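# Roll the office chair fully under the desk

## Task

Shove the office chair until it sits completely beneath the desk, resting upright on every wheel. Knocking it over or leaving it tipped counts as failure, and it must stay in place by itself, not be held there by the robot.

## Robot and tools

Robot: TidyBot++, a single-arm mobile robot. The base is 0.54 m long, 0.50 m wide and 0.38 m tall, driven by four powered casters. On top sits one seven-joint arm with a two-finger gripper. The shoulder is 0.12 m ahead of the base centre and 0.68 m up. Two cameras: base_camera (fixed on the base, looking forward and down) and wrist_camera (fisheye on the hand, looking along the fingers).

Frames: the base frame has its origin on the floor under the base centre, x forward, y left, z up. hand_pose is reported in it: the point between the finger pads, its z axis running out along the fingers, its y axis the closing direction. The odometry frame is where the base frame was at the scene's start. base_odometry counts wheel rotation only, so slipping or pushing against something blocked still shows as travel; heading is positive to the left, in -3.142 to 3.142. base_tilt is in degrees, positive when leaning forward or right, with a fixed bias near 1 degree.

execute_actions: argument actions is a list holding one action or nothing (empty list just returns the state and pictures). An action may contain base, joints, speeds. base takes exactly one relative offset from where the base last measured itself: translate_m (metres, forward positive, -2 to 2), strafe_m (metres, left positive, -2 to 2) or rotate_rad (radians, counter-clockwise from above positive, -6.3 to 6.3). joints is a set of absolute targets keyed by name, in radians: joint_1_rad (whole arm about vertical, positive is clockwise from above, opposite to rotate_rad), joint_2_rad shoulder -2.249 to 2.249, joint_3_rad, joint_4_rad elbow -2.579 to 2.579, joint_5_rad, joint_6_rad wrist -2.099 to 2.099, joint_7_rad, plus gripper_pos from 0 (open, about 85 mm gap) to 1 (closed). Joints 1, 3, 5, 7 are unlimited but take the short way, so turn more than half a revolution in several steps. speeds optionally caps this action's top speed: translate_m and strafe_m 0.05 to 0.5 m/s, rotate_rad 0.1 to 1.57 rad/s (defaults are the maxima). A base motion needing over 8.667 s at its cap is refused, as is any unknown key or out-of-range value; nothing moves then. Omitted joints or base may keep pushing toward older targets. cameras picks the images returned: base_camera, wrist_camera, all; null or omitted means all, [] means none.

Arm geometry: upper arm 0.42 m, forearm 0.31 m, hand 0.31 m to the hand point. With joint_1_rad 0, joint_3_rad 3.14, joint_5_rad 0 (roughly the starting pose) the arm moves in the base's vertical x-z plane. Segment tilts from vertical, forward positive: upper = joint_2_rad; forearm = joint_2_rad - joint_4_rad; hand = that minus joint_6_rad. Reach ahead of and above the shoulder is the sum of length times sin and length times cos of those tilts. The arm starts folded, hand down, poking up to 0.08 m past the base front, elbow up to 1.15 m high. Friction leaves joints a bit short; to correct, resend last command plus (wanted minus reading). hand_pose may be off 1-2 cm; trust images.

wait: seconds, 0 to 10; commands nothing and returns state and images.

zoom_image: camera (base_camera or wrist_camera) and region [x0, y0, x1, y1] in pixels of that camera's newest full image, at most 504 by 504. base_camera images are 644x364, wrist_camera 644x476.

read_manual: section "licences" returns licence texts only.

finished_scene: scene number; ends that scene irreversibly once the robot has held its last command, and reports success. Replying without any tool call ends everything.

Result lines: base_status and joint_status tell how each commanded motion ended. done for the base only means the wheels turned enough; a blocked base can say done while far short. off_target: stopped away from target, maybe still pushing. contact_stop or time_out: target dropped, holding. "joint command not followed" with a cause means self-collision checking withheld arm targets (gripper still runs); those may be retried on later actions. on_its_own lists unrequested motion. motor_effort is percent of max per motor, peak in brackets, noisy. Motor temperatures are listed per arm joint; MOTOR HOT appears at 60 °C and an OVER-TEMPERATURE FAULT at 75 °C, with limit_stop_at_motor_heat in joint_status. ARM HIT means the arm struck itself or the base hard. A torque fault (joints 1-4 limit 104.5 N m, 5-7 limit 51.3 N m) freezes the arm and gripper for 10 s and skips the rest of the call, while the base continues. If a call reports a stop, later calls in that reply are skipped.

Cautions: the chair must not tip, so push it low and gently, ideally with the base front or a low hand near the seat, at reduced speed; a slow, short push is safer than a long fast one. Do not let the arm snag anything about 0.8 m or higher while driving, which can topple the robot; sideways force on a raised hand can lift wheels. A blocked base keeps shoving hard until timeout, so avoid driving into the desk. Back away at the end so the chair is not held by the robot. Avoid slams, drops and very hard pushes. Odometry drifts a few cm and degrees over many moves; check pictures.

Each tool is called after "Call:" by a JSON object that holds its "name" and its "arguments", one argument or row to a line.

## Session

Call:
{"name": "execute_actions", "arguments": {
  "actions": []
}}

Scene clock: 0.00 s.
Motor temperatures (°C, as the motors report them): [30 32 30 31 34 41 39]
base_odometry: x=+0.000 y=+0.000 heading=+0.000 (m, m, rad; odometry frame)
base_tilt: forward=+0.4 right=+0.1 (deg)
base_status: not commanded
joint_positions: joint_1_rad=+0.003 joint_2_rad=-0.312 joint_3_rad=+3.137 joint_4_rad=-2.501 joint_5_rad=+0.041 joint_6_rad=-0.927 joint_7_rad=+1.570 gripper_pos=+0.000
joint_status: not commanded
motor_effort: joint_1_rad=-1 joint_2_rad=-3 joint_3_rad=+1 joint_4_rad=+15 joint_5_rad=+0 joint_6_rad=+0 joint_7_rad=+0 (%)
hand_pose: x=+0.2543 y=-0.0087 z=+0.5891 quat_wxyz=(+0.017, +1.000, +0.012, +0.013) (m; base frame)
pictures: base_camera, wrist_camera
camera_calibration (this result's frames):
wrist_camera: T_world_to_cam=[[-0.0224213, -0.999546, 0.0201442, -0.00418739], [-0.999744, 0.0223577, -0.00337668, 0.307844], [0.00292477, -0.0202147, -0.999791, 0.722542], [0, 0, 0, 1]] pos_world=[0.305558, 0.00353782, 0.723515]
Images, in order (width x height): base_camera 644x364, wrist_camera 644x476.

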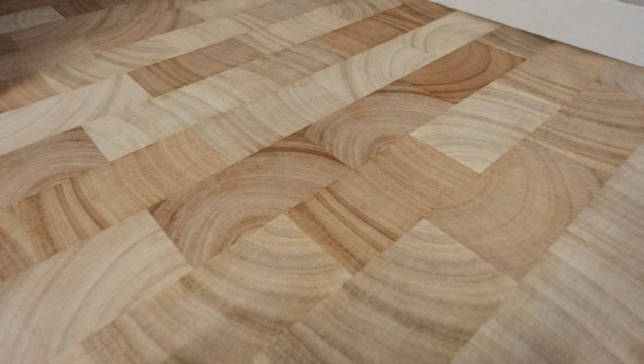

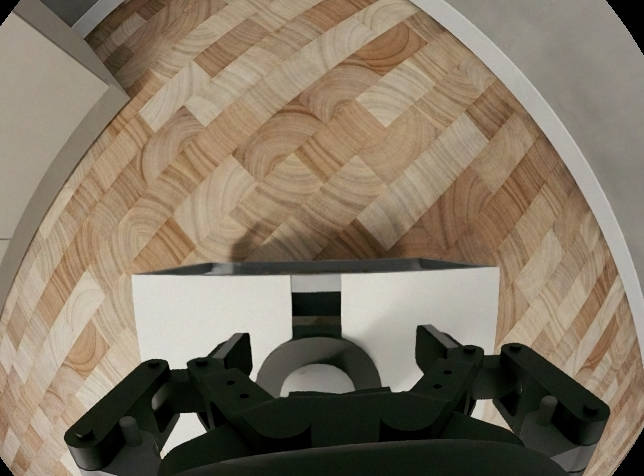

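Call:
{"name": "execute_actions", "arguments": {
  "actions": [
    {"joints": {"joint_1_rad": 3.0, "joint_6_rad": 0.4}}
  ],
  "cameras": ["wrist_camera"]
}}

Scene clock: 13.53 s.
Motor temperatures (°C, as the motors report them): [30 32 30 31 34 41 39]
base_odometry: x=+0.000 y=+0.000 heading=+0.000 (m, m, rad; odometry frame)
base_tilt: forward=+0.5 right=+0.1 (deg)
base_status: not commanded
joint_positions: joint_1_rad=+2.987 joint_2_rad=-0.312 joint_3_rad=+3.137 joint_4_rad=-2.501 joint_5_rad=+0.041 joint_6_rad=+0.369 joint_7_rad=+1.570 gripper_pos=+0.000
joint_status: all done
motor_effort: joint_1_rad=-2(1) joint_2_rad=-7(8) joint_3_rad=+1(1) joint_4_rad=+18(18) joint_5_rad=-1(0) joint_6_rad=+7(7) joint_7_rad=+1(1) (%)
hand_pose: x=-0.3032 y=-0.0739 z=+0.8235 quat_wxyz=(+0.612, +0.082, -0.785, +0.043) (m; base frame)
pictures: wrist_camera
camera_calibration (this result's frames):
wrist_camera: T_world_to_cam=[[-0.182511, 0.983087, -0.0151305, 0.0404426], [0.267791, 0.0348968, -0.962845, 0.928059], [-0.946032, -0.179782, -0.269631, 0.0563474], [0, 0, 0, 1]] pos_world=[-0.187838, -0.0620147, 0.909382]
Images, in order (width x height): wrist_camera 644x476.

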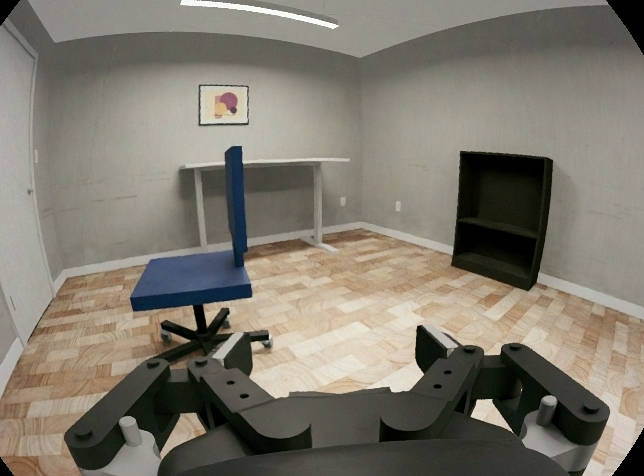

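Call:
{"name": "execute_actions", "arguments": {
  "actions": []
}}

Scene clock: 41.63 s.
Motor temperatures (°C, as the motors report them): [30 32 30 31 34 41 39]
base_odometry: x=+0.000 y=+0.000 heading=+0.000 (m, m, rad; odometry frame)
base_tilt: forward=+0.5 right=+0.1 (deg)
base_status: not commanded
joint_positions: joint_1_rad=+2.987 joint_2_rad=-0.312 joint_3_rad=+3.137 joint_4_rad=-2.501 joint_5_rad=+0.041 joint_6_rad=+0.369 joint_7_rad=+1.570 gripper_pos=+0.000
joint_status: all done
motor_effort: joint_1_rad=-1(1) joint_2_rad=-7(8) joint_3_rad=+1(1) joint_4_rad=+18(18) joint_5_rad=-1(0) joint_6_rad=+6(7) joint_7_rad=+1(1) (%)
hand_pose: x=-0.3032 y=-0.0739 z=+0.8235 quat_wxyz=(+0.612, +0.082, -0.785, +0.043) (m; base frame)
pictures: base_camera, wrist_camera
camera_calibration (this result's frames):
wrist_camera: T_world_to_cam=[[-0.182512, 0.983087, -0.0151307, 0.0404429], [0.267791, 0.0348966, -0.962845, 0.928059], [-0.946032, -0.179782, -0.269631, 0.0563474], [0, 0, 0, 1]] pos_world=[-0.187838, -0.0620147, 0.909382]
Images, in order (width x height): base_camera 644x364, wrist_camera 644x476.

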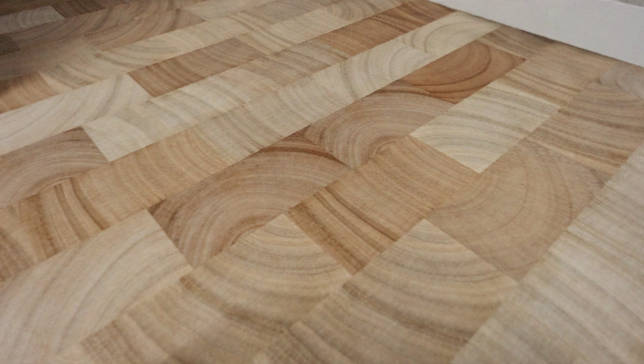

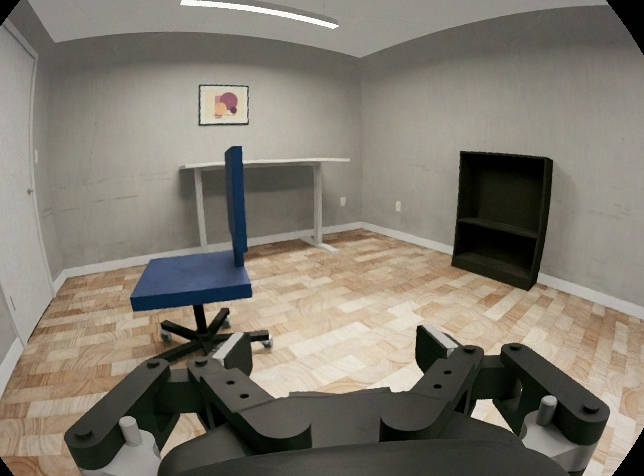

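Call:
{"name": "zoom_image", "arguments": {
  "camera": "wrist_camera",
  "region": [100, 130, 380, 380]
}}

Call:
{"name": "zoom_image", "arguments": {
  "camera": "base_camera",
  "region": [300, 0, 644, 200]
}}

Region (100, 130, 380, 380) of wrist_camera's 644x476 image, scaled by 1.800; it fills the top 450 rows of this view, and the rest is white.

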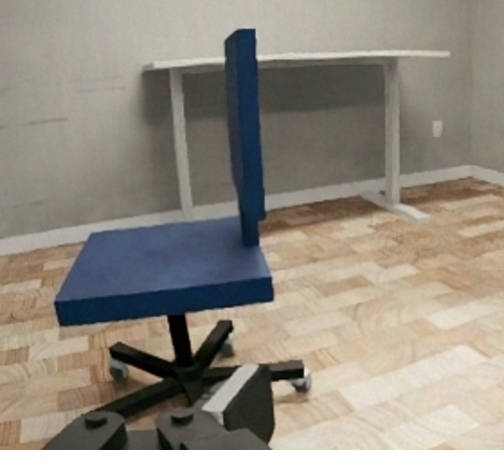

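Region (300, 0, 644, 200) of base_camera's 644x364 image, scaled by 1.465; it fills the top 293 rows of this view, and the rest is white.

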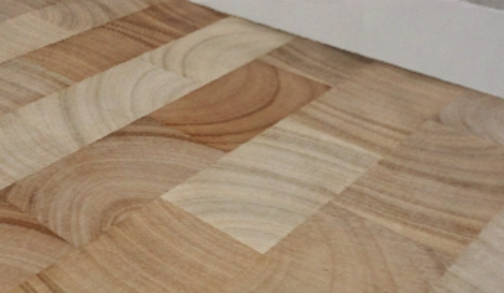

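Call:
{"name": "execute_actions", "arguments": {
  "actions": [
    {"base": {"rotate_rad": -0.192}, "joints": {"joint_1_rad": 2.0}}
  ],
  "cameras": []
}}

Call:
{"name": "execute_actions", "arguments": {
  "actions": [
    {"base": {"translate_m": -1.727}, "joints": {"joint_1_rad": 0.0, "joint_2_rad": 1.414, "joint_3_rad": 3.14, "joint_4_rad": -1.943, "joint_5_rad": -0.03, "joint_6_rad": 1.81, "joint_7_rad": 3.172, "gripper_pos": 0.0}}
  ]
}}

Scene clock: 163.93 s.
Motor temperatures (°C, as the motors report them): [30 31 30 32 34 41 39]
base_odometry: x=+0.000 y=+0.000 heading=-0.192 (m, m, rad; odometry frame)
base_tilt: forward=+0.5 right=+0.1 (deg)
base_status: done
joint_positions: joint_1_rad=+2.013 joint_2_rad=-0.312 joint_3_rad=+3.137 joint_4_rad=-2.501 joint_5_rad=+0.041 joint_6_rad=+0.369 joint_7_rad=+1.570 gripper_pos=+0.000
joint_status: all done
motor_effort: joint_1_rad=-1(3) joint_2_rad=-7(8) joint_3_rad=+1(2) joint_4_rad=+19(18) joint_5_rad=-1(1) joint_6_rad=+7(7) joint_7_rad=+0(1) (%)
hand_pose: x=-0.0573 y=-0.3907 z=+0.8235 quat_wxyz=(+0.521, +0.440, -0.655, +0.324) (m; base frame)
pictures: none
No camera images: the call's "cameras" was empty. Leave "cameras" out to get every camera's image.

Scene clock: 168.73 s.
Motor temperatures (°C, as the motors report them): [30 31 30 32 34 41 39]
base_odometry: x=-1.695 y=+0.332 heading=-0.193 (m, m, rad; odometry frame)
base_tilt: forward=+0.5 right=+0.1 (deg)
base_status: done
joint_positions: joint_1_rad=+0.006 joint_2_rad=+1.410 joint_3_rad=+3.139 joint_4_rad=-1.953 joint_5_rad=+0.008 joint_6_rad=+1.778 joint_7_rad=+3.132 gripper_pos=+0.000
joint_status: all done
motor_effort: joint_1_rad=-2(4) joint_2_rad=-40(42) joint_3_rad=+0(1) joint_4_rad=+2(18) joint_5_rad=+0(0) joint_6_rad=+7(7) joint_7_rad=+1(0) (%)
hand_pose: x=+0.7765 y=+0.0007 z=+0.4383 quat_wxyz=(+0.493, +0.506, +0.501, +0.500) (m; base frame)
pictures: base_camera, wrist_camera
camera_calibration (this result's frames):
wrist_camera: T_world_to_cam=[[0.0272964, -0.0607009, 0.997783, -0.44772], [-0.0230074, -0.997928, -0.0600804, 0.0963361], [0.999363, -0.0213164, -0.0286365, -0.62901], [0, 0, 0, 1]] pos_world=[0.643047, 0.0555513, 0.434502]
Images, in order (width x height): base_camera 644x364, wrist_camera 644x476.

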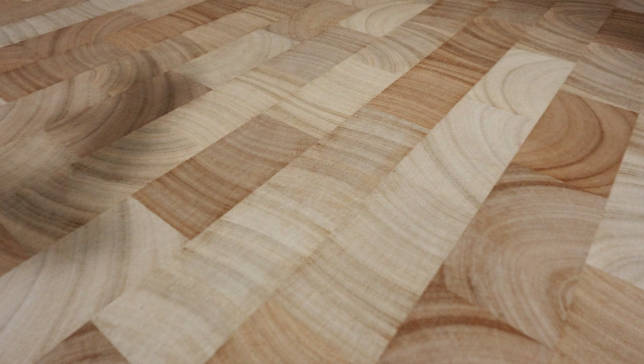

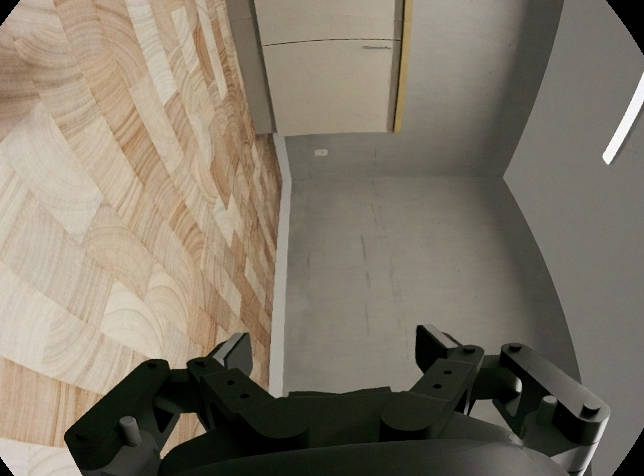

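Call:
{"name": "execute_actions", "arguments": {
  "actions": [
    {"base": {"rotate_rad": -0.903}, "joints": {"joint_4_rad": -1.935, "joint_6_rad": 1.83}, "speeds": {"rotate_rad": 1.0}}
  ]
}}

Scene clock: 173.97 s.
Motor temperatures (°C, as the motors report them): [30 31 30 32 34 41 39]
base_odometry: x=-1.695 y=+0.332 heading=-1.095 (m, m, rad; odometry frame)
base_tilt: forward=+0.5 right=+0.1 (deg)
base_status: done
joint_positions: joint_1_rad=+0.005 joint_2_rad=+1.410 joint_3_rad=+3.140 joint_4_rad=-1.942 joint_5_rad=+0.001 joint_6_rad=+1.801 joint_7_rad=+3.132 gripper_pos=+0.000
joint_status: all done
motor_effort: joint_1_rad=-2(6) joint_2_rad=-41(42) joint_3_rad=+0(2) joint_4_rad=+1(3) joint_5_rad=+0(1) joint_6_rad=+7(8) joint_7_rad=+1(1) (%)
hand_pose: x=+0.7800 y=-0.0008 z=+0.4479 quat_wxyz=(+0.503, +0.499, +0.491, +0.507) (m; base frame)
pictures: base_camera, wrist_camera
camera_calibration (this result's frames):
wrist_camera: T_world_to_cam=[[-0.00663843, -0.0581024, 0.998289, -0.431337], [-0.0265845, -0.997947, -0.0582593, 0.0974064], [0.999625, -0.0269257, 0.00508018, -0.647556], [0, 0, 0, 1]] pos_world=[0.647039, 0.0547088, 0.439563]
Images, in order (width x height): base_camera 644x364, wrist_camera 644x476.

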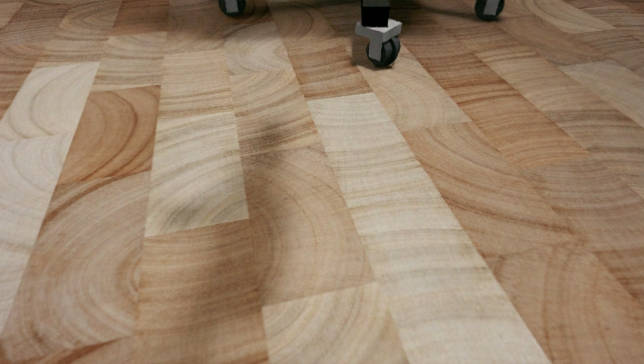

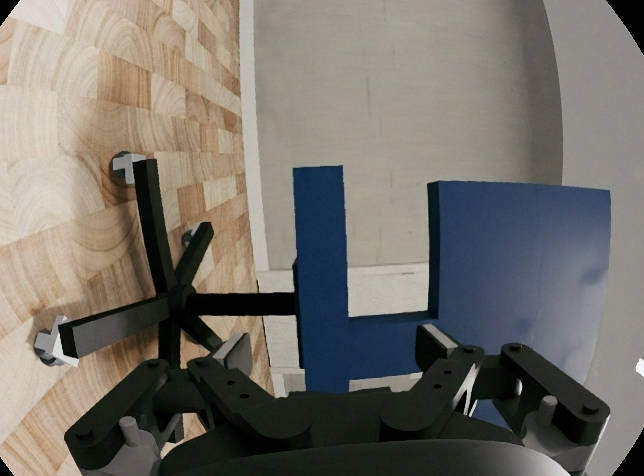

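Call:
{"name": "execute_actions", "arguments": {
  "actions": [
    {"base": {"translate_m": 0.235}, "speeds": {"translate_m": 0.25}}
  ]
}}

Scene clock: 191.23 s.
Motor temperatures (°C, as the motors report them): [30 31 30 32 34 41 39]
base_odometry: x=-1.588 y=+0.122 heading=-1.096 (m, m, rad; odometry frame)
base_tilt: forward=+0.5 right=+0.0 (deg)
base_status: done
joint_positions: joint_1_rad=+0.005 joint_2_rad=+1.410 joint_3_rad=+3.140 joint_4_rad=-1.940 joint_5_rad=+0.001 joint_6_rad=+1.801 joint_7_rad=+3.132 gripper_pos=+0.000
joint_status: not commanded
motor_effort: joint_1_rad=-2(1) joint_2_rad=-40(43) joint_3_rad=+0(0) joint_4_rad=+2(2) joint_5_rad=+0(1) joint_6_rad=+7(7) joint_7_rad=+1(1) (%)
hand_pose: x=+0.7806 y=-0.0008 z=+0.4483 quat_wxyz=(+0.503, +0.498, +0.491, +0.507) (m; base frame)
pictures: base_camera, wrist_camera
camera_calibration (this result's frames):
wrist_camera: T_world_to_cam=[[-0.00866992, -0.0580935, 0.998273, -0.430058], [-0.0264704, -0.997948, -0.0583045, 0.0973678], [0.999612, -0.0269302, 0.00711437, -0.649038], [0, 0, 0, 1]] pos_world=[0.647635, 0.0547057, 0.43961]
Images, in order (width x height): base_camera 644x364, wrist_camera 644x476.

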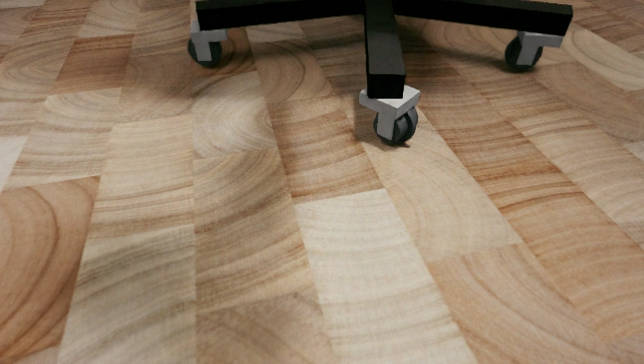

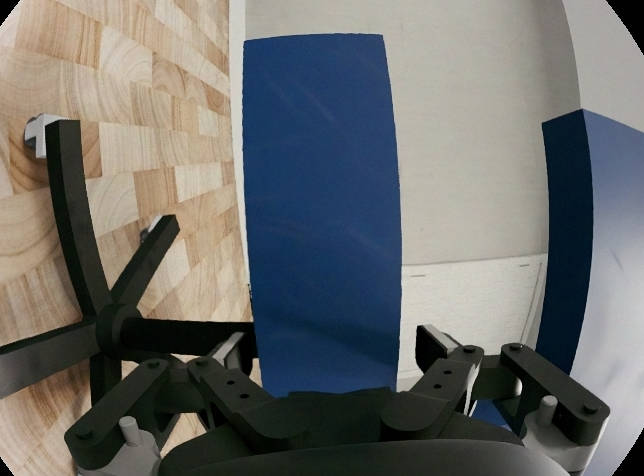

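Call:
{"name": "execute_actions", "arguments": {
  "actions": [
    {"base": {"translate_m": 0.02}, "joints": {"gripper_pos": 1.0}}
  ]
}}

Scene clock: 197.17 s.
Motor temperatures (°C, as the motors report them): [30 31 30 31 34 41 39]
base_odometry: x=-1.579 y=+0.104 heading=-1.097 (m, m, rad; odometry frame)
base_tilt: forward=+0.5 right=+0.1 (deg)
base_status: done
joint_positions: joint_1_rad=+0.004 joint_2_rad=+1.417 joint_3_rad=+3.140 joint_4_rad=-1.945 joint_5_rad=+0.001 joint_6_rad=+1.809 joint_7_rad=+3.133 gripper_pos=+0.339
joint_status: gripper_pos off_target (ended at +0.339, target +1.000)
motor_effort: joint_1_rad=-1(3) joint_2_rad=-41(51) joint_3_rad=+0(1) joint_4_rad=+4(7) joint_5_rad=+0(4) joint_6_rad=+10(12) joint_7_rad=+0(1) (%)
hand_pose: x=+0.7775 y=+0.0000 z=+0.4454 quat_wxyz=(+0.503, +0.498, +0.492, +0.507) (m; base frame)
pictures: base_camera, wrist_camera
camera_calibration (this result's frames):
wrist_camera: T_world_to_cam=[[-0.00555956, -0.057611, 0.998324, -0.429645], [-0.0254415, -0.998008, -0.0577344, 0.0969054], [0.999661, -0.0257198, 0.00408277, -0.644603], [0, 0, 0, 1]] pos_world=[0.644461, 0.055381, 0.437151]
Images, in order (width x height): base_camera 644x364, wrist_camera 644x476.

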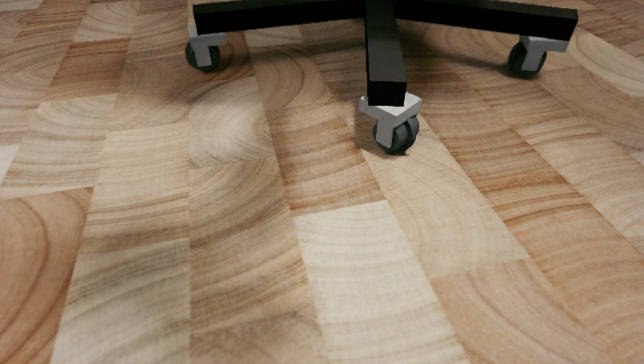

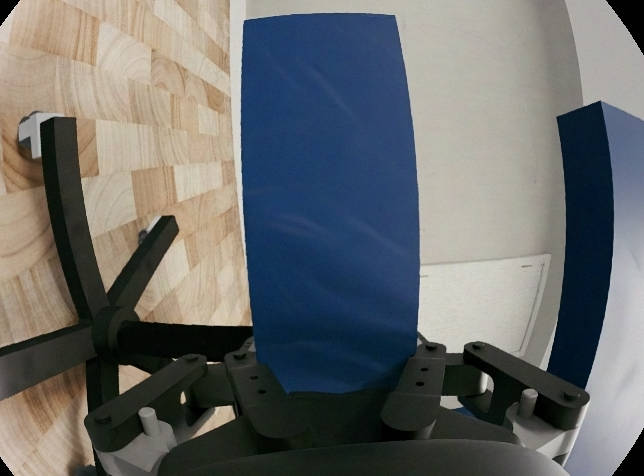

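Call:
{"name": "execute_actions", "arguments": {
  "actions": [
    {"base": {"rotate_rad": -0.8}, "speeds": {"rotate_rad": 0.35}}
  ]
}}

Scene clock: 238.63 s.
Motor temperatures (°C, as the motors report them): [30 32 30 31 34 41 39]
base_odometry: x=-1.579 y=+0.104 heading=-1.896 (m, m, rad; odometry frame)
base_tilt: forward=+0.5 right=+0.1 (deg)
base_status: done
joint_positions: joint_1_rad=+0.017 joint_2_rad=+1.418 joint_3_rad=+3.123 joint_4_rad=-1.942 joint_5_rad=-0.015 joint_6_rad=+1.809 joint_7_rad=+3.156 gripper_pos=+0.342
joint_status: not commanded
motor_effort: joint_1_rad=-5(19) joint_2_rad=-39(44) joint_3_rad=+2(7) joint_4_rad=+1(7) joint_5_rad=+2(15) joint_6_rad=+10(14) joint_7_rad=+6(6) (%)
hand_pose: x=+0.7778 y=-0.0083 z=+0.4453 quat_wxyz=(+0.512, +0.502, +0.488, +0.498) (m; base frame)
pictures: base_camera, wrist_camera
camera_calibration (this result's frames):
wrist_camera: T_world_to_cam=[[-0.0077337, -0.0473777, 0.998847, -0.428493], [-0.0524716, -0.997482, -0.0477192, 0.105235], [0.998592, -0.0527802, 0.00522824, -0.645039], [0, 0, 0, 1]] pos_world=[0.646339, 0.0506241, 0.436393]
Images, in order (width x height): base_camera 644x364, wrist_camera 644x476.

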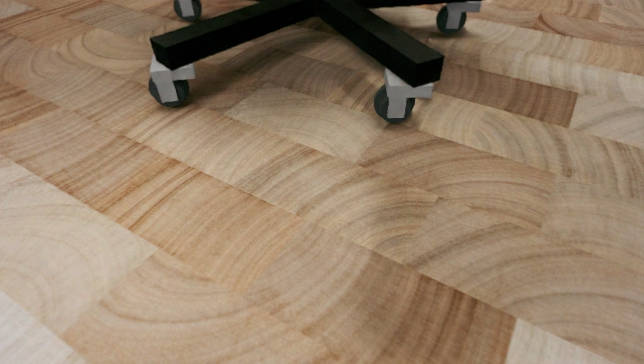

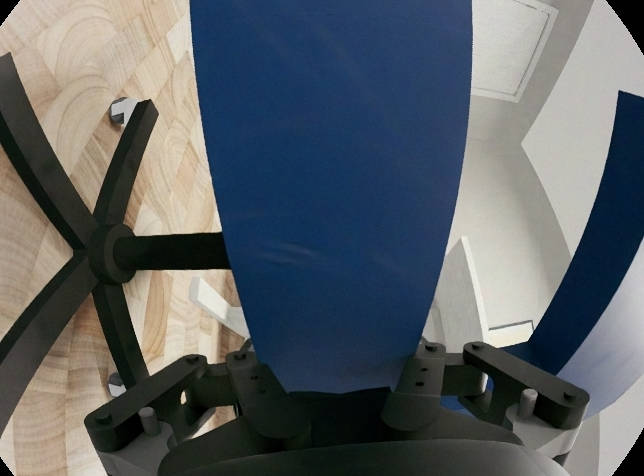

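Call:
{"name": "execute_actions", "arguments": {
  "actions": [
    {"base": {"rotate_rad": -0.54}, "speeds": {"rotate_rad": 0.35}}
  ]
}}

Scene clock: 244.90 s.
Motor temperatures (°C, as the motors report them): [30 32 30 31 34 41 39]
base_odometry: x=-1.579 y=+0.104 heading=-2.435 (m, m, rad; odometry frame)
base_tilt: forward=+0.5 right=+0.1 (deg)
base_status: done
joint_positions: joint_1_rad=+0.020 joint_2_rad=+1.419 joint_3_rad=+3.124 joint_4_rad=-1.940 joint_5_rad=-0.019 joint_6_rad=+1.809 joint_7_rad=+3.157 gripper_pos=+0.344
joint_status: not commanded
motor_effort: joint_1_rad=-6(19) joint_2_rad=-40(44) joint_3_rad=+2(6) joint_4_rad=+1(3) joint_5_rad=+2(16) joint_6_rad=+11(14) joint_7_rad=+6(6) (%)
hand_pose: x=+0.7781 y=-0.0119 z=+0.4454 quat_wxyz=(+0.515, +0.503, +0.486, +0.495) (m; base frame)
pictures: base_camera, wrist_camera
camera_calibration (this result's frames):
wrist_camera: T_world_to_cam=[[-0.00910095, -0.0446072, 0.998963, -0.427651], [-0.0596272, -0.997203, -0.0450718, 0.106035], [0.998179, -0.0599756, 0.00641569, -0.645833], [0, 0, 0, 1]] pos_world=[0.647088, 0.0479279, 0.43613]
Images, in order (width x height): base_camera 644x364, wrist_camera 644x476.

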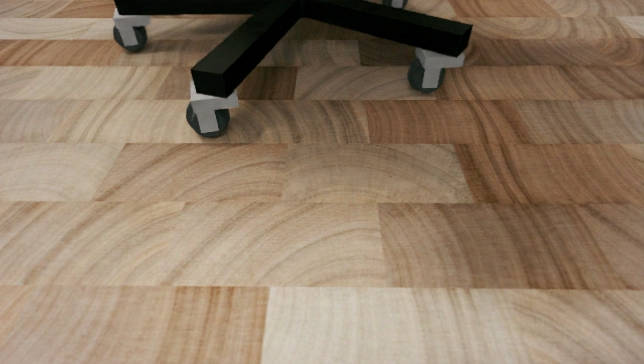

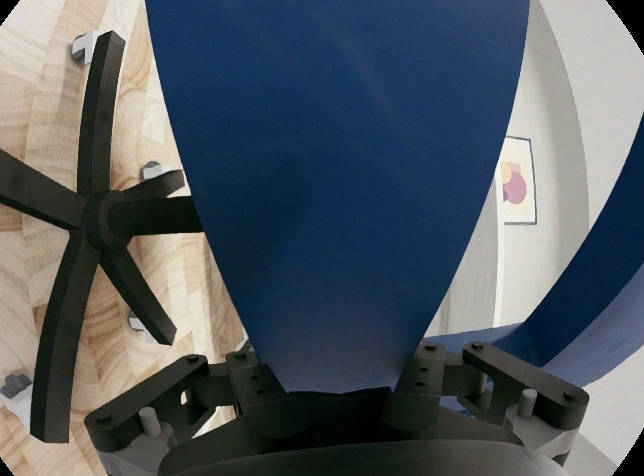

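Call:
{"name": "execute_actions", "arguments": {
  "actions": [
    {"base": {"strafe_m": 0.2}, "speeds": {"strafe_m": 0.15}}
  ]
}}

Scene clock: 271.20 s.
Motor temperatures (°C, as the motors report them): [30 32 30 31 34 41 39]
base_odometry: x=-1.449 y=-0.048 heading=-2.436 (m, m, rad; odometry frame)
base_tilt: forward=+0.5 right=+0.1 (deg)
base_status: done
joint_positions: joint_1_rad=+0.032 joint_2_rad=+1.417 joint_3_rad=+3.142 joint_4_rad=-1.945 joint_5_rad=-0.051 joint_6_rad=+1.809 joint_7_rad=+3.155 gripper_pos=+0.344
joint_status: not commanded
motor_effort: joint_1_rad=-8(13) joint_2_rad=-40(40) joint_3_rad=+0(3) joint_4_rad=+3(6) joint_5_rad=+4(8) joint_6_rad=+11(11) joint_7_rad=+4(10) (%)
hand_pose: x=+0.7763 y=-0.0349 z=+0.4453 quat_wxyz=(+0.531, +0.509, +0.481, +0.477) (m; base frame)
pictures: base_camera, wrist_camera
camera_calibration (this result's frames):
wrist_camera: T_world_to_cam=[[-0.0072344, -0.0216731, 0.999739, -0.429558], [-0.104688, -0.994255, -0.0223118, 0.10796], [0.994479, -0.104822, 0.00492392, -0.643397], [0, 0, 0, 1]] pos_world=[0.64804, 0.0305872, 0.435023]
Images, in order (width x height): base_camera 644x364, wrist_camera 644x476.

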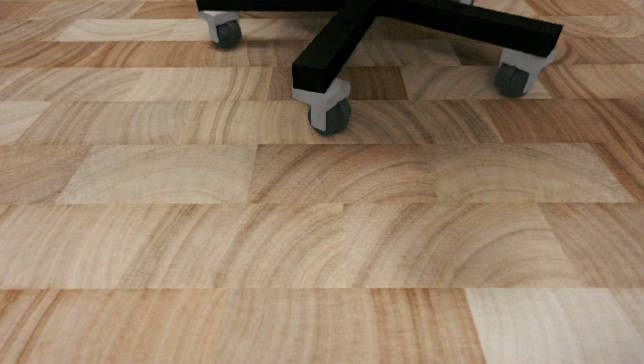

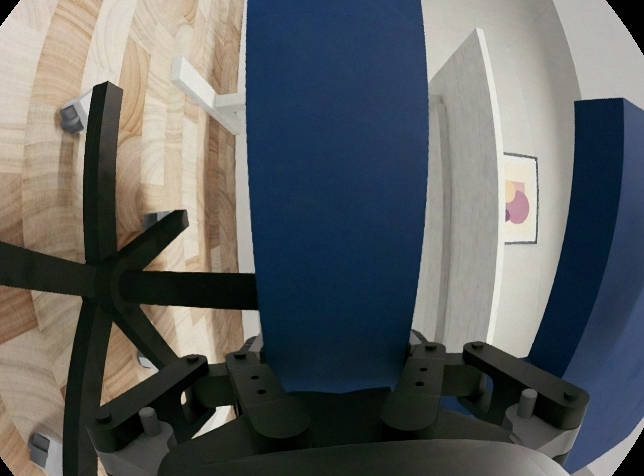

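Call:
{"name": "execute_actions", "arguments": {
  "actions": [
    {"base": {"translate_m": 0.25}, "speeds": {"translate_m": 0.18}}
  ]
}}

Scene clock: 339.37 s.
Motor temperatures (°C, as the motors report them): [30 32 30 31 34 41 39]
base_odometry: x=-1.639 y=-0.211 heading=-2.436 (m, m, rad; odometry frame)
base_tilt: forward=+0.5 right=+0.1 (deg)
base_status: done
joint_positions: joint_1_rad=+0.015 joint_2_rad=+1.419 joint_3_rad=+3.140 joint_4_rad=-1.953 joint_5_rad=-0.051 joint_6_rad=+1.821 joint_7_rad=+3.155 gripper_pos=+0.344
joint_status: not commanded
motor_effort: joint_1_rad=-1(9) joint_2_rad=-41(46) joint_3_rad=+3(3) joint_4_rad=+3(10) joint_5_rad=-1(5) joint_6_rad=+12(14) joint_7_rad=+4(5) (%)
hand_pose: x=+0.7735 y=-0.0233 z=+0.4454 quat_wxyz=(+0.526, +0.505, +0.485, +0.482) (m; base frame)
pictures: base_camera, wrist_camera
camera_calibration (this result's frames):
wrist_camera: T_world_to_cam=[[-0.00777183, -0.0230725, 0.999704, -0.429058], [-0.087795, -0.995857, -0.0236663, 0.106705], [0.996108, -0.0879529, 0.00571399, -0.640621], [0, 0, 0, 1]] pos_world=[0.644161, 0.0400187, 0.435116]
Images, in order (width x height): base_camera 644x364, wrist_camera 644x476.

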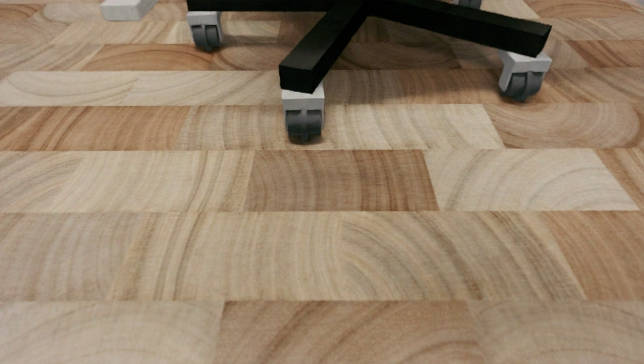

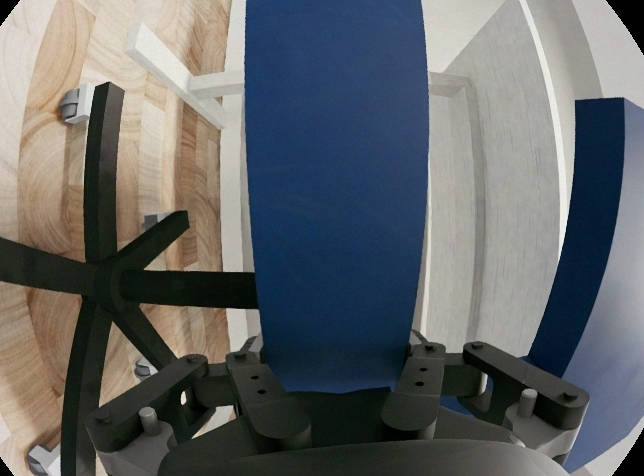

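Call:
{"name": "execute_actions", "arguments": {
  "actions": [
    {"base": {"translate_m": 0.22}, "speeds": {"translate_m": 0.16}}
  ]
}}

Scene clock: 371.87 s.
Motor temperatures (°C, as the motors report them): [30 33 30 31 34 41 39]
base_odometry: x=-1.807 y=-0.354 heading=-2.435 (m, m, rad; odometry frame)
base_tilt: forward=+0.5 right=+0.0 (deg)
base_status: done
joint_positions: joint_1_rad=+0.004 joint_2_rad=+1.420 joint_3_rad=+3.138 joint_4_rad=-1.953 joint_5_rad=-0.051 joint_6_rad=+1.822 joint_7_rad=+3.155 gripper_pos=+0.344
joint_status: not commanded
motor_effort: joint_1_rad=+1(4) joint_2_rad=-40(44) joint_3_rad=+3(4) joint_4_rad=+4(9) joint_5_rad=-3(3) joint_6_rad=+13(13) joint_7_rad=+3(4) (%)
hand_pose: x=+0.7738 y=-0.0151 z=+0.4454 quat_wxyz=(+0.523, +0.502, +0.488, +0.486) (m; base frame)
pictures: base_camera, wrist_camera
camera_calibration (this result's frames):
wrist_camera: T_world_to_cam=[[-0.0078998, -0.0245707, 0.999667, -0.428793], [-0.0759001, -0.996799, -0.0251, 0.106248], [0.997084, -0.0760731, 0.0060096, -0.640899], [0, 0, 0, 1]] pos_world=[0.643707, 0.0466168, 0.435168]
Images, in order (width x height): base_camera 644x364, wrist_camera 644x476.

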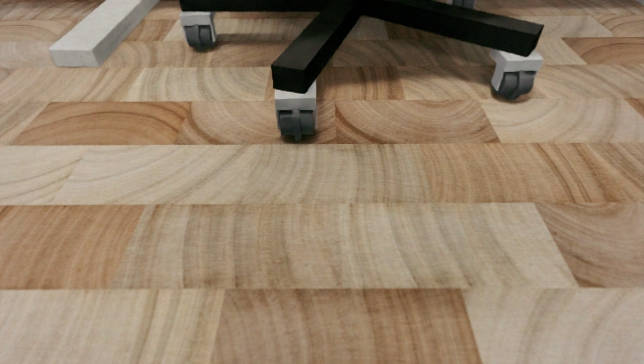

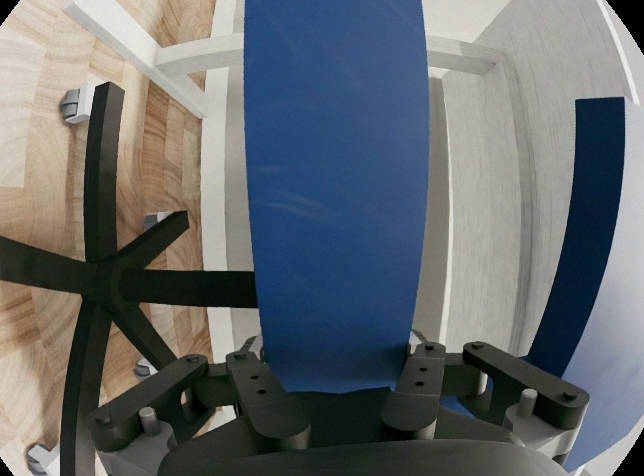

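Call:
{"name": "execute_actions", "arguments": {
  "actions": [
    {"base": {"translate_m": 0.05}, "speeds": {"translate_m": 0.08}}
  ]
}}

Scene clock: 379.90 s.
Motor temperatures (°C, as the motors report them): [30 33 30 31 34 41 39]
base_odometry: x=-1.845 y=-0.386 heading=-2.435 (m, m, rad; odometry frame)
base_tilt: forward=+0.5 right=+0.1 (deg)
base_status: done
joint_positions: joint_1_rad=-0.009 joint_2_rad=+1.418 joint_3_rad=+3.129 joint_4_rad=-1.962 joint_5_rad=-0.048 joint_6_rad=+1.824 joint_7_rad=+3.155 gripper_pos=+0.345
joint_status: not commanded
motor_effort: joint_1_rad=+0(4) joint_2_rad=-40(45) joint_3_rad=+3(5) joint_4_rad=+4(10) joint_5_rad=+0(4) joint_6_rad=+10(13) joint_7_rad=+1(3) (%)
hand_pose: x=+0.7718 y=-0.0029 z=+0.4451 quat_wxyz=(+0.516, +0.502, +0.491, +0.491) (m; base frame)
pictures: base_camera, wrist_camera
camera_calibration (this result's frames):
wrist_camera: T_world_to_cam=[[-0.00272659, -0.0338263, 0.999424, -0.432154], [-0.0590465, -0.997678, -0.0339283, 0.10924], [0.998252, -0.059105, 0.000722936, -0.636437], [0, 0, 0, 1]] pos_world=[0.640596, 0.0567513, 0.436071]
Images, in order (width x height): base_camera 644x364, wrist_camera 644x476.

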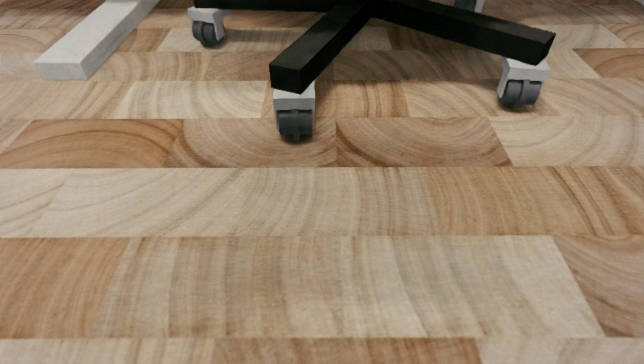

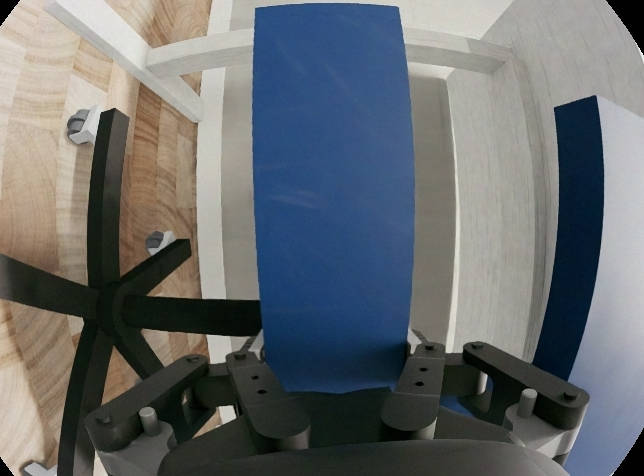

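Call:
{"name": "execute_actions", "arguments": {
  "actions": [
    {"base": {"translate_m": 0.03}, "speeds": {"translate_m": 0.06}}
  ]
}}

Scene clock: 385.40 s.
Motor temperatures (°C, as the motors report them): [30 33 30 31 34 41 39]
base_odometry: x=-1.868 y=-0.406 heading=-2.434 (m, m, rad; odometry frame)
base_tilt: forward=+0.5 right=+0.1 (deg)
base_status: done
joint_positions: joint_1_rad=-0.014 joint_2_rad=+1.419 joint_3_rad=+3.126 joint_4_rad=-1.966 joint_5_rad=-0.048 joint_6_rad=+1.829 joint_7_rad=+3.155 gripper_pos=+0.345
joint_status: not commanded
motor_effort: joint_1_rad=+1(5) joint_2_rad=-41(44) joint_3_rad=+3(5) joint_4_rad=+8(10) joint_5_rad=-1(3) joint_6_rad=+10(12) joint_7_rad=+2(2) (%)
hand_pose: x=+0.7701 y=+0.0012 z=+0.4451 quat_wxyz=(+0.514, +0.501, +0.491, +0.493) (m; base frame)
pictures: base_camera, wrist_camera
camera_calibration (this result's frames):
wrist_camera: T_world_to_cam=[[-0.00231154, -0.0366524, 0.999325, -0.43224], [-0.0538375, -0.997874, -0.0367237, 0.110457], [0.998547, -0.0538861, 0.00033335, -0.634638], [0, 0, 0, 1]] pos_world=[0.638663, 0.0601812, 0.436216]
Images, in order (width x height): base_camera 644x364, wrist_camera 644x476.

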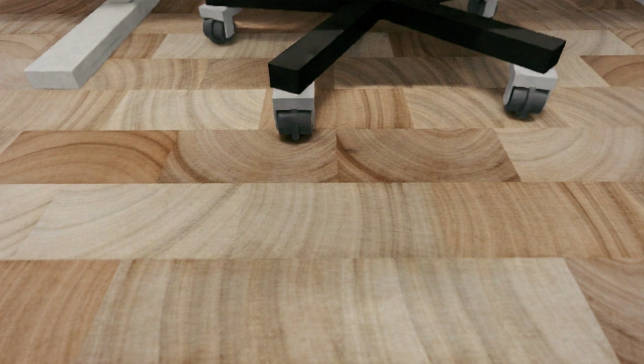

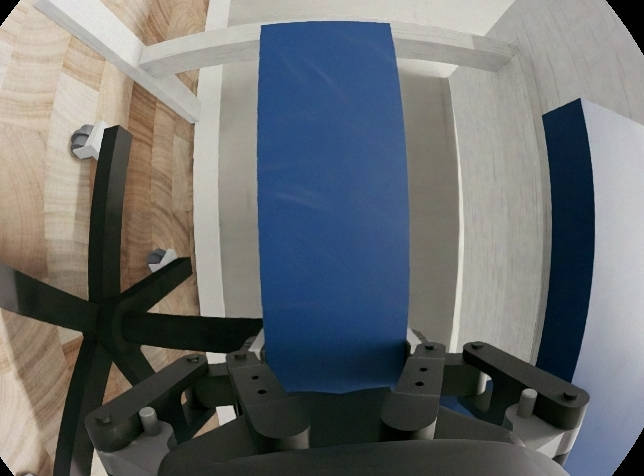

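Call:
{"name": "execute_actions", "arguments": {
  "actions": [
    {"base": {"translate_m": 0.025}, "speeds": {"translate_m": 0.06}}
  ]
}}

Scene clock: 399.40 s.
Motor temperatures (°C, as the motors report them): [30 33 30 31 34 41 39]
base_odometry: x=-1.886 y=-0.422 heading=-2.434 (m, m, rad; odometry frame)
base_tilt: forward=+0.5 right=+0.1 (deg)
base_status: done
joint_positions: joint_1_rad=-0.013 joint_2_rad=+1.430 joint_3_rad=+3.124 joint_4_rad=-2.022 joint_5_rad=-0.048 joint_6_rad=+1.890 joint_7_rad=+3.155 gripper_pos=+0.345
joint_status: not commanded
motor_effort: joint_1_rad=-1(5) joint_2_rad=-43(46) joint_3_rad=+3(6) joint_4_rad=+17(20) joint_5_rad=+0(3) joint_6_rad=-6(10) joint_7_rad=+5(5) (%)
hand_pose: x=+0.7504 y=+0.0012 z=+0.4440 quat_wxyz=(+0.512, +0.503, +0.493, +0.492) (m; base frame)
pictures: base_camera, wrist_camera
camera_calibration (this result's frames):
wrist_camera: T_world_to_cam=[[0.00448508, -0.036413, 0.999327, -0.436353], [-0.0538479, -0.997896, -0.0361192, 0.109111], [0.998539, -0.0536497, -0.0064364, -0.611961], [0, 0, 0, 1]] pos_world=[0.6189, 0.0601613, 0.436061]
Images, in order (width x height): base_camera 644x364, wrist_camera 644x476.

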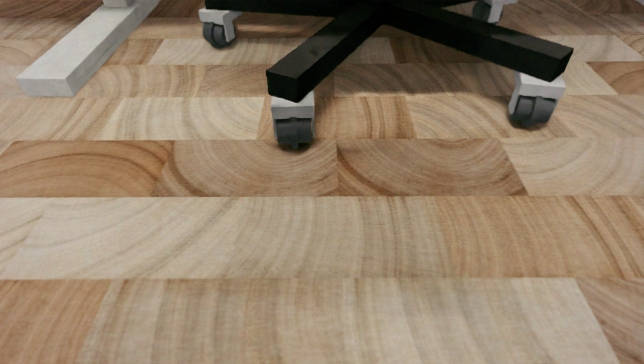

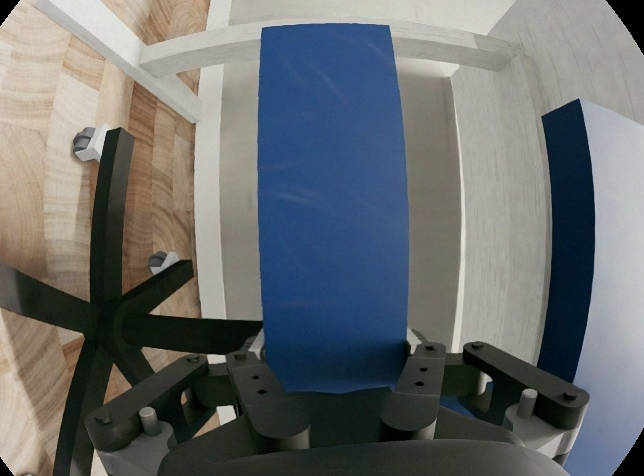

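Call:
{"name": "execute_actions", "arguments": {
  "actions": [
    {"base": {"translate_m": -0.022}, "speeds": {"translate_m": 0.08}}
  ],
  "cameras": []
}}

Call:
{"name": "execute_actions", "arguments": {
  "actions": [
    {"joints": {"gripper_pos": 0.0}}
  ]
}}

Scene clock: 406.27 s.
Motor temperatures (°C, as the motors report them): [30 33 30 31 34 41 39]
base_odometry: x=-1.869 y=-0.407 heading=-2.434 (m, m, rad; odometry frame)
base_tilt: forward=+0.5 right=+0.1 (deg)
base_status: done
joint_positions: joint_1_rad=-0.013 joint_2_rad=+1.420 joint_3_rad=+3.124 joint_4_rad=-1.960 joint_5_rad=-0.048 joint_6_rad=+1.827 joint_7_rad=+3.155 gripper_pos=+0.345
joint_status: not commanded
motor_effort: joint_1_rad=+1(2) joint_2_rad=-41(44) joint_3_rad=+2(4) joint_4_rad=+6(16) joint_5_rad=-1(2) joint_6_rad=+12(13) joint_7_rad=+0(4) (%)
hand_pose: x=+0.7717 y=+0.0011 z=+0.4451 quat_wxyz=(+0.514, +0.501, +0.490, +0.494) (m; base frame)
pictures: none
No camera images: the call's "cameras" was empty. Leave "cameras" out to get every camera's image.

Scene clock: 407.37 s.
Motor temperatures (°C, as the motors report them): [30 33 30 31 34 41 39]
base_odometry: x=-1.869 y=-0.407 heading=-2.434 (m, m, rad; odometry frame)
base_tilt: forward=+0.5 right=+0.1 (deg)
base_status: not commanded
joint_positions: joint_1_rad=-0.007 joint_2_rad=+1.420 joint_3_rad=+3.133 joint_4_rad=-1.936 joint_5_rad=-0.048 joint_6_rad=+1.827 joint_7_rad=+3.155 gripper_pos=+0.000
joint_status: all done
motor_effort: joint_1_rad=-2(2) joint_2_rad=-40(43) joint_3_rad=+0(2) joint_4_rad=+2(7) joint_5_rad=+0(2) joint_6_rad=+7(11) joint_7_rad=+0(1) (%)
hand_pose: x=+0.7791 y=-0.0051 z=+0.4512 quat_wxyz=(+0.524, +0.495, +0.484, +0.497) (m; base frame)
pictures: base_camera, wrist_camera
camera_calibration (this result's frames):
wrist_camera: T_world_to_cam=[[-0.030108, -0.0309384, 0.999068, -0.416763], [-0.0605442, -0.997629, -0.0327184, 0.108259], [0.997711, -0.0614728, 0.0281634, -0.655877], [0, 0, 0, 1]] pos_world=[0.648383, 0.0547897, 0.438389]
Images, in order (width x height): base_camera 644x364, wrist_camera 644x476.

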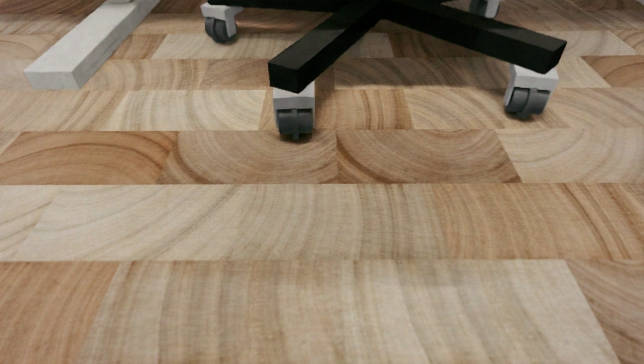

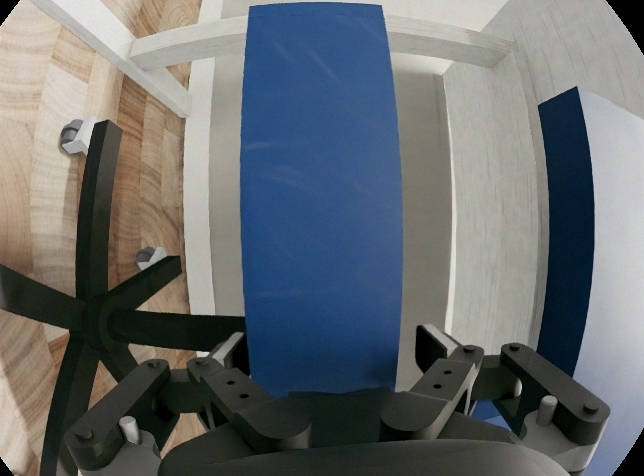

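Call:
{"name": "execute_actions", "arguments": {
  "actions": [
    {"base": {"translate_m": -0.3}, "speeds": {"translate_m": 0.4}}
  ]
}}

Scene clock: 416.40 s.
Motor temperatures (°C, as the motors report them): [30 33 30 31 34 41 39]
base_odometry: x=-1.641 y=-0.212 heading=-2.434 (m, m, rad; odometry frame)
base_tilt: forward=+0.5 right=+0.1 (deg)
base_status: done
joint_positions: joint_1_rad=-0.006 joint_2_rad=+1.419 joint_3_rad=+3.133 joint_4_rad=-1.936 joint_5_rad=-0.048 joint_6_rad=+1.827 joint_7_rad=+3.155 gripper_pos=+0.000
joint_status: not commanded
motor_effort: joint_1_rad=-2(5) joint_2_rad=-39(42) joint_3_rad=+0(2) joint_4_rad=+2(4) joint_5_rad=+0(0) joint_6_rad=+6(7) joint_7_rad=+1(0) (%)
hand_pose: x=+0.7792 y=-0.0062 z=+0.4517 quat_wxyz=(+0.524, +0.495, +0.483, +0.497) (m; base frame)
pictures: base_camera, wrist_camera
camera_calibration (this result's frames):
wrist_camera: T_world_to_cam=[[-0.0308649, -0.0306217, 0.999054, -0.416688], [-0.0620658, -0.997543, -0.0324929, 0.108286], [0.997595, -0.06301, 0.0288885, -0.656355], [0, 0, 0, 1]] pos_world=[0.648636, 0.0539037, 0.438774]
Images, in order (width x height): base_camera 644x364, wrist_camera 644x476.

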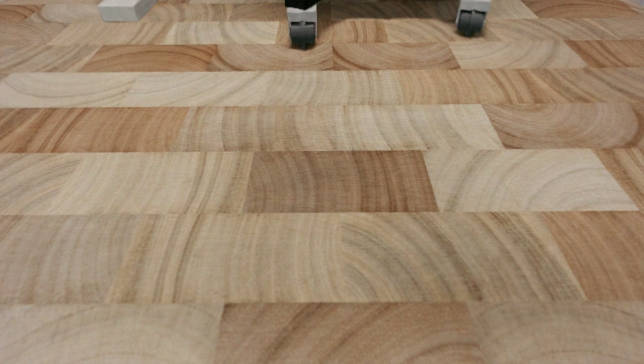

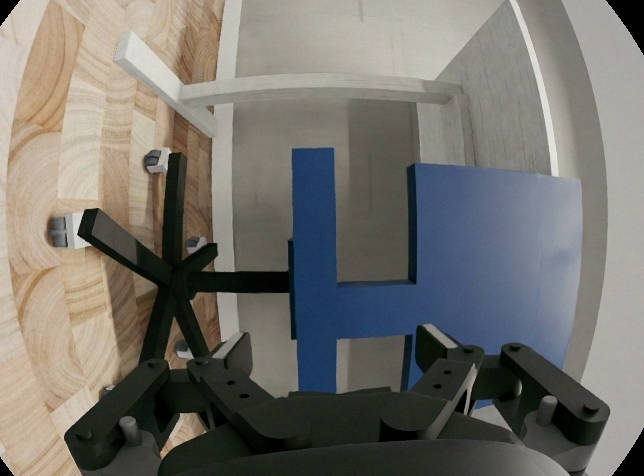

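Call:
{"name": "zoom_image", "arguments": {
  "camera": "wrist_camera",
  "region": [380, 60, 644, 360]
}}

Region (380, 60, 644, 360) of wrist_camera's 644x476 image, scaled by 1.680; it fills the left 444 columns of this view, and the rest is white.

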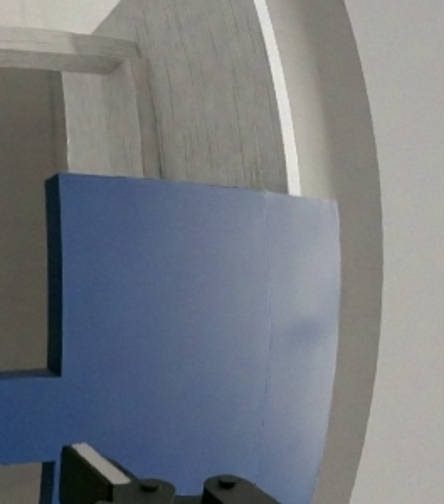

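Call:
{"name": "finished_scene", "arguments": {
  "scene": 2
}}

The scene is finished: the task was done.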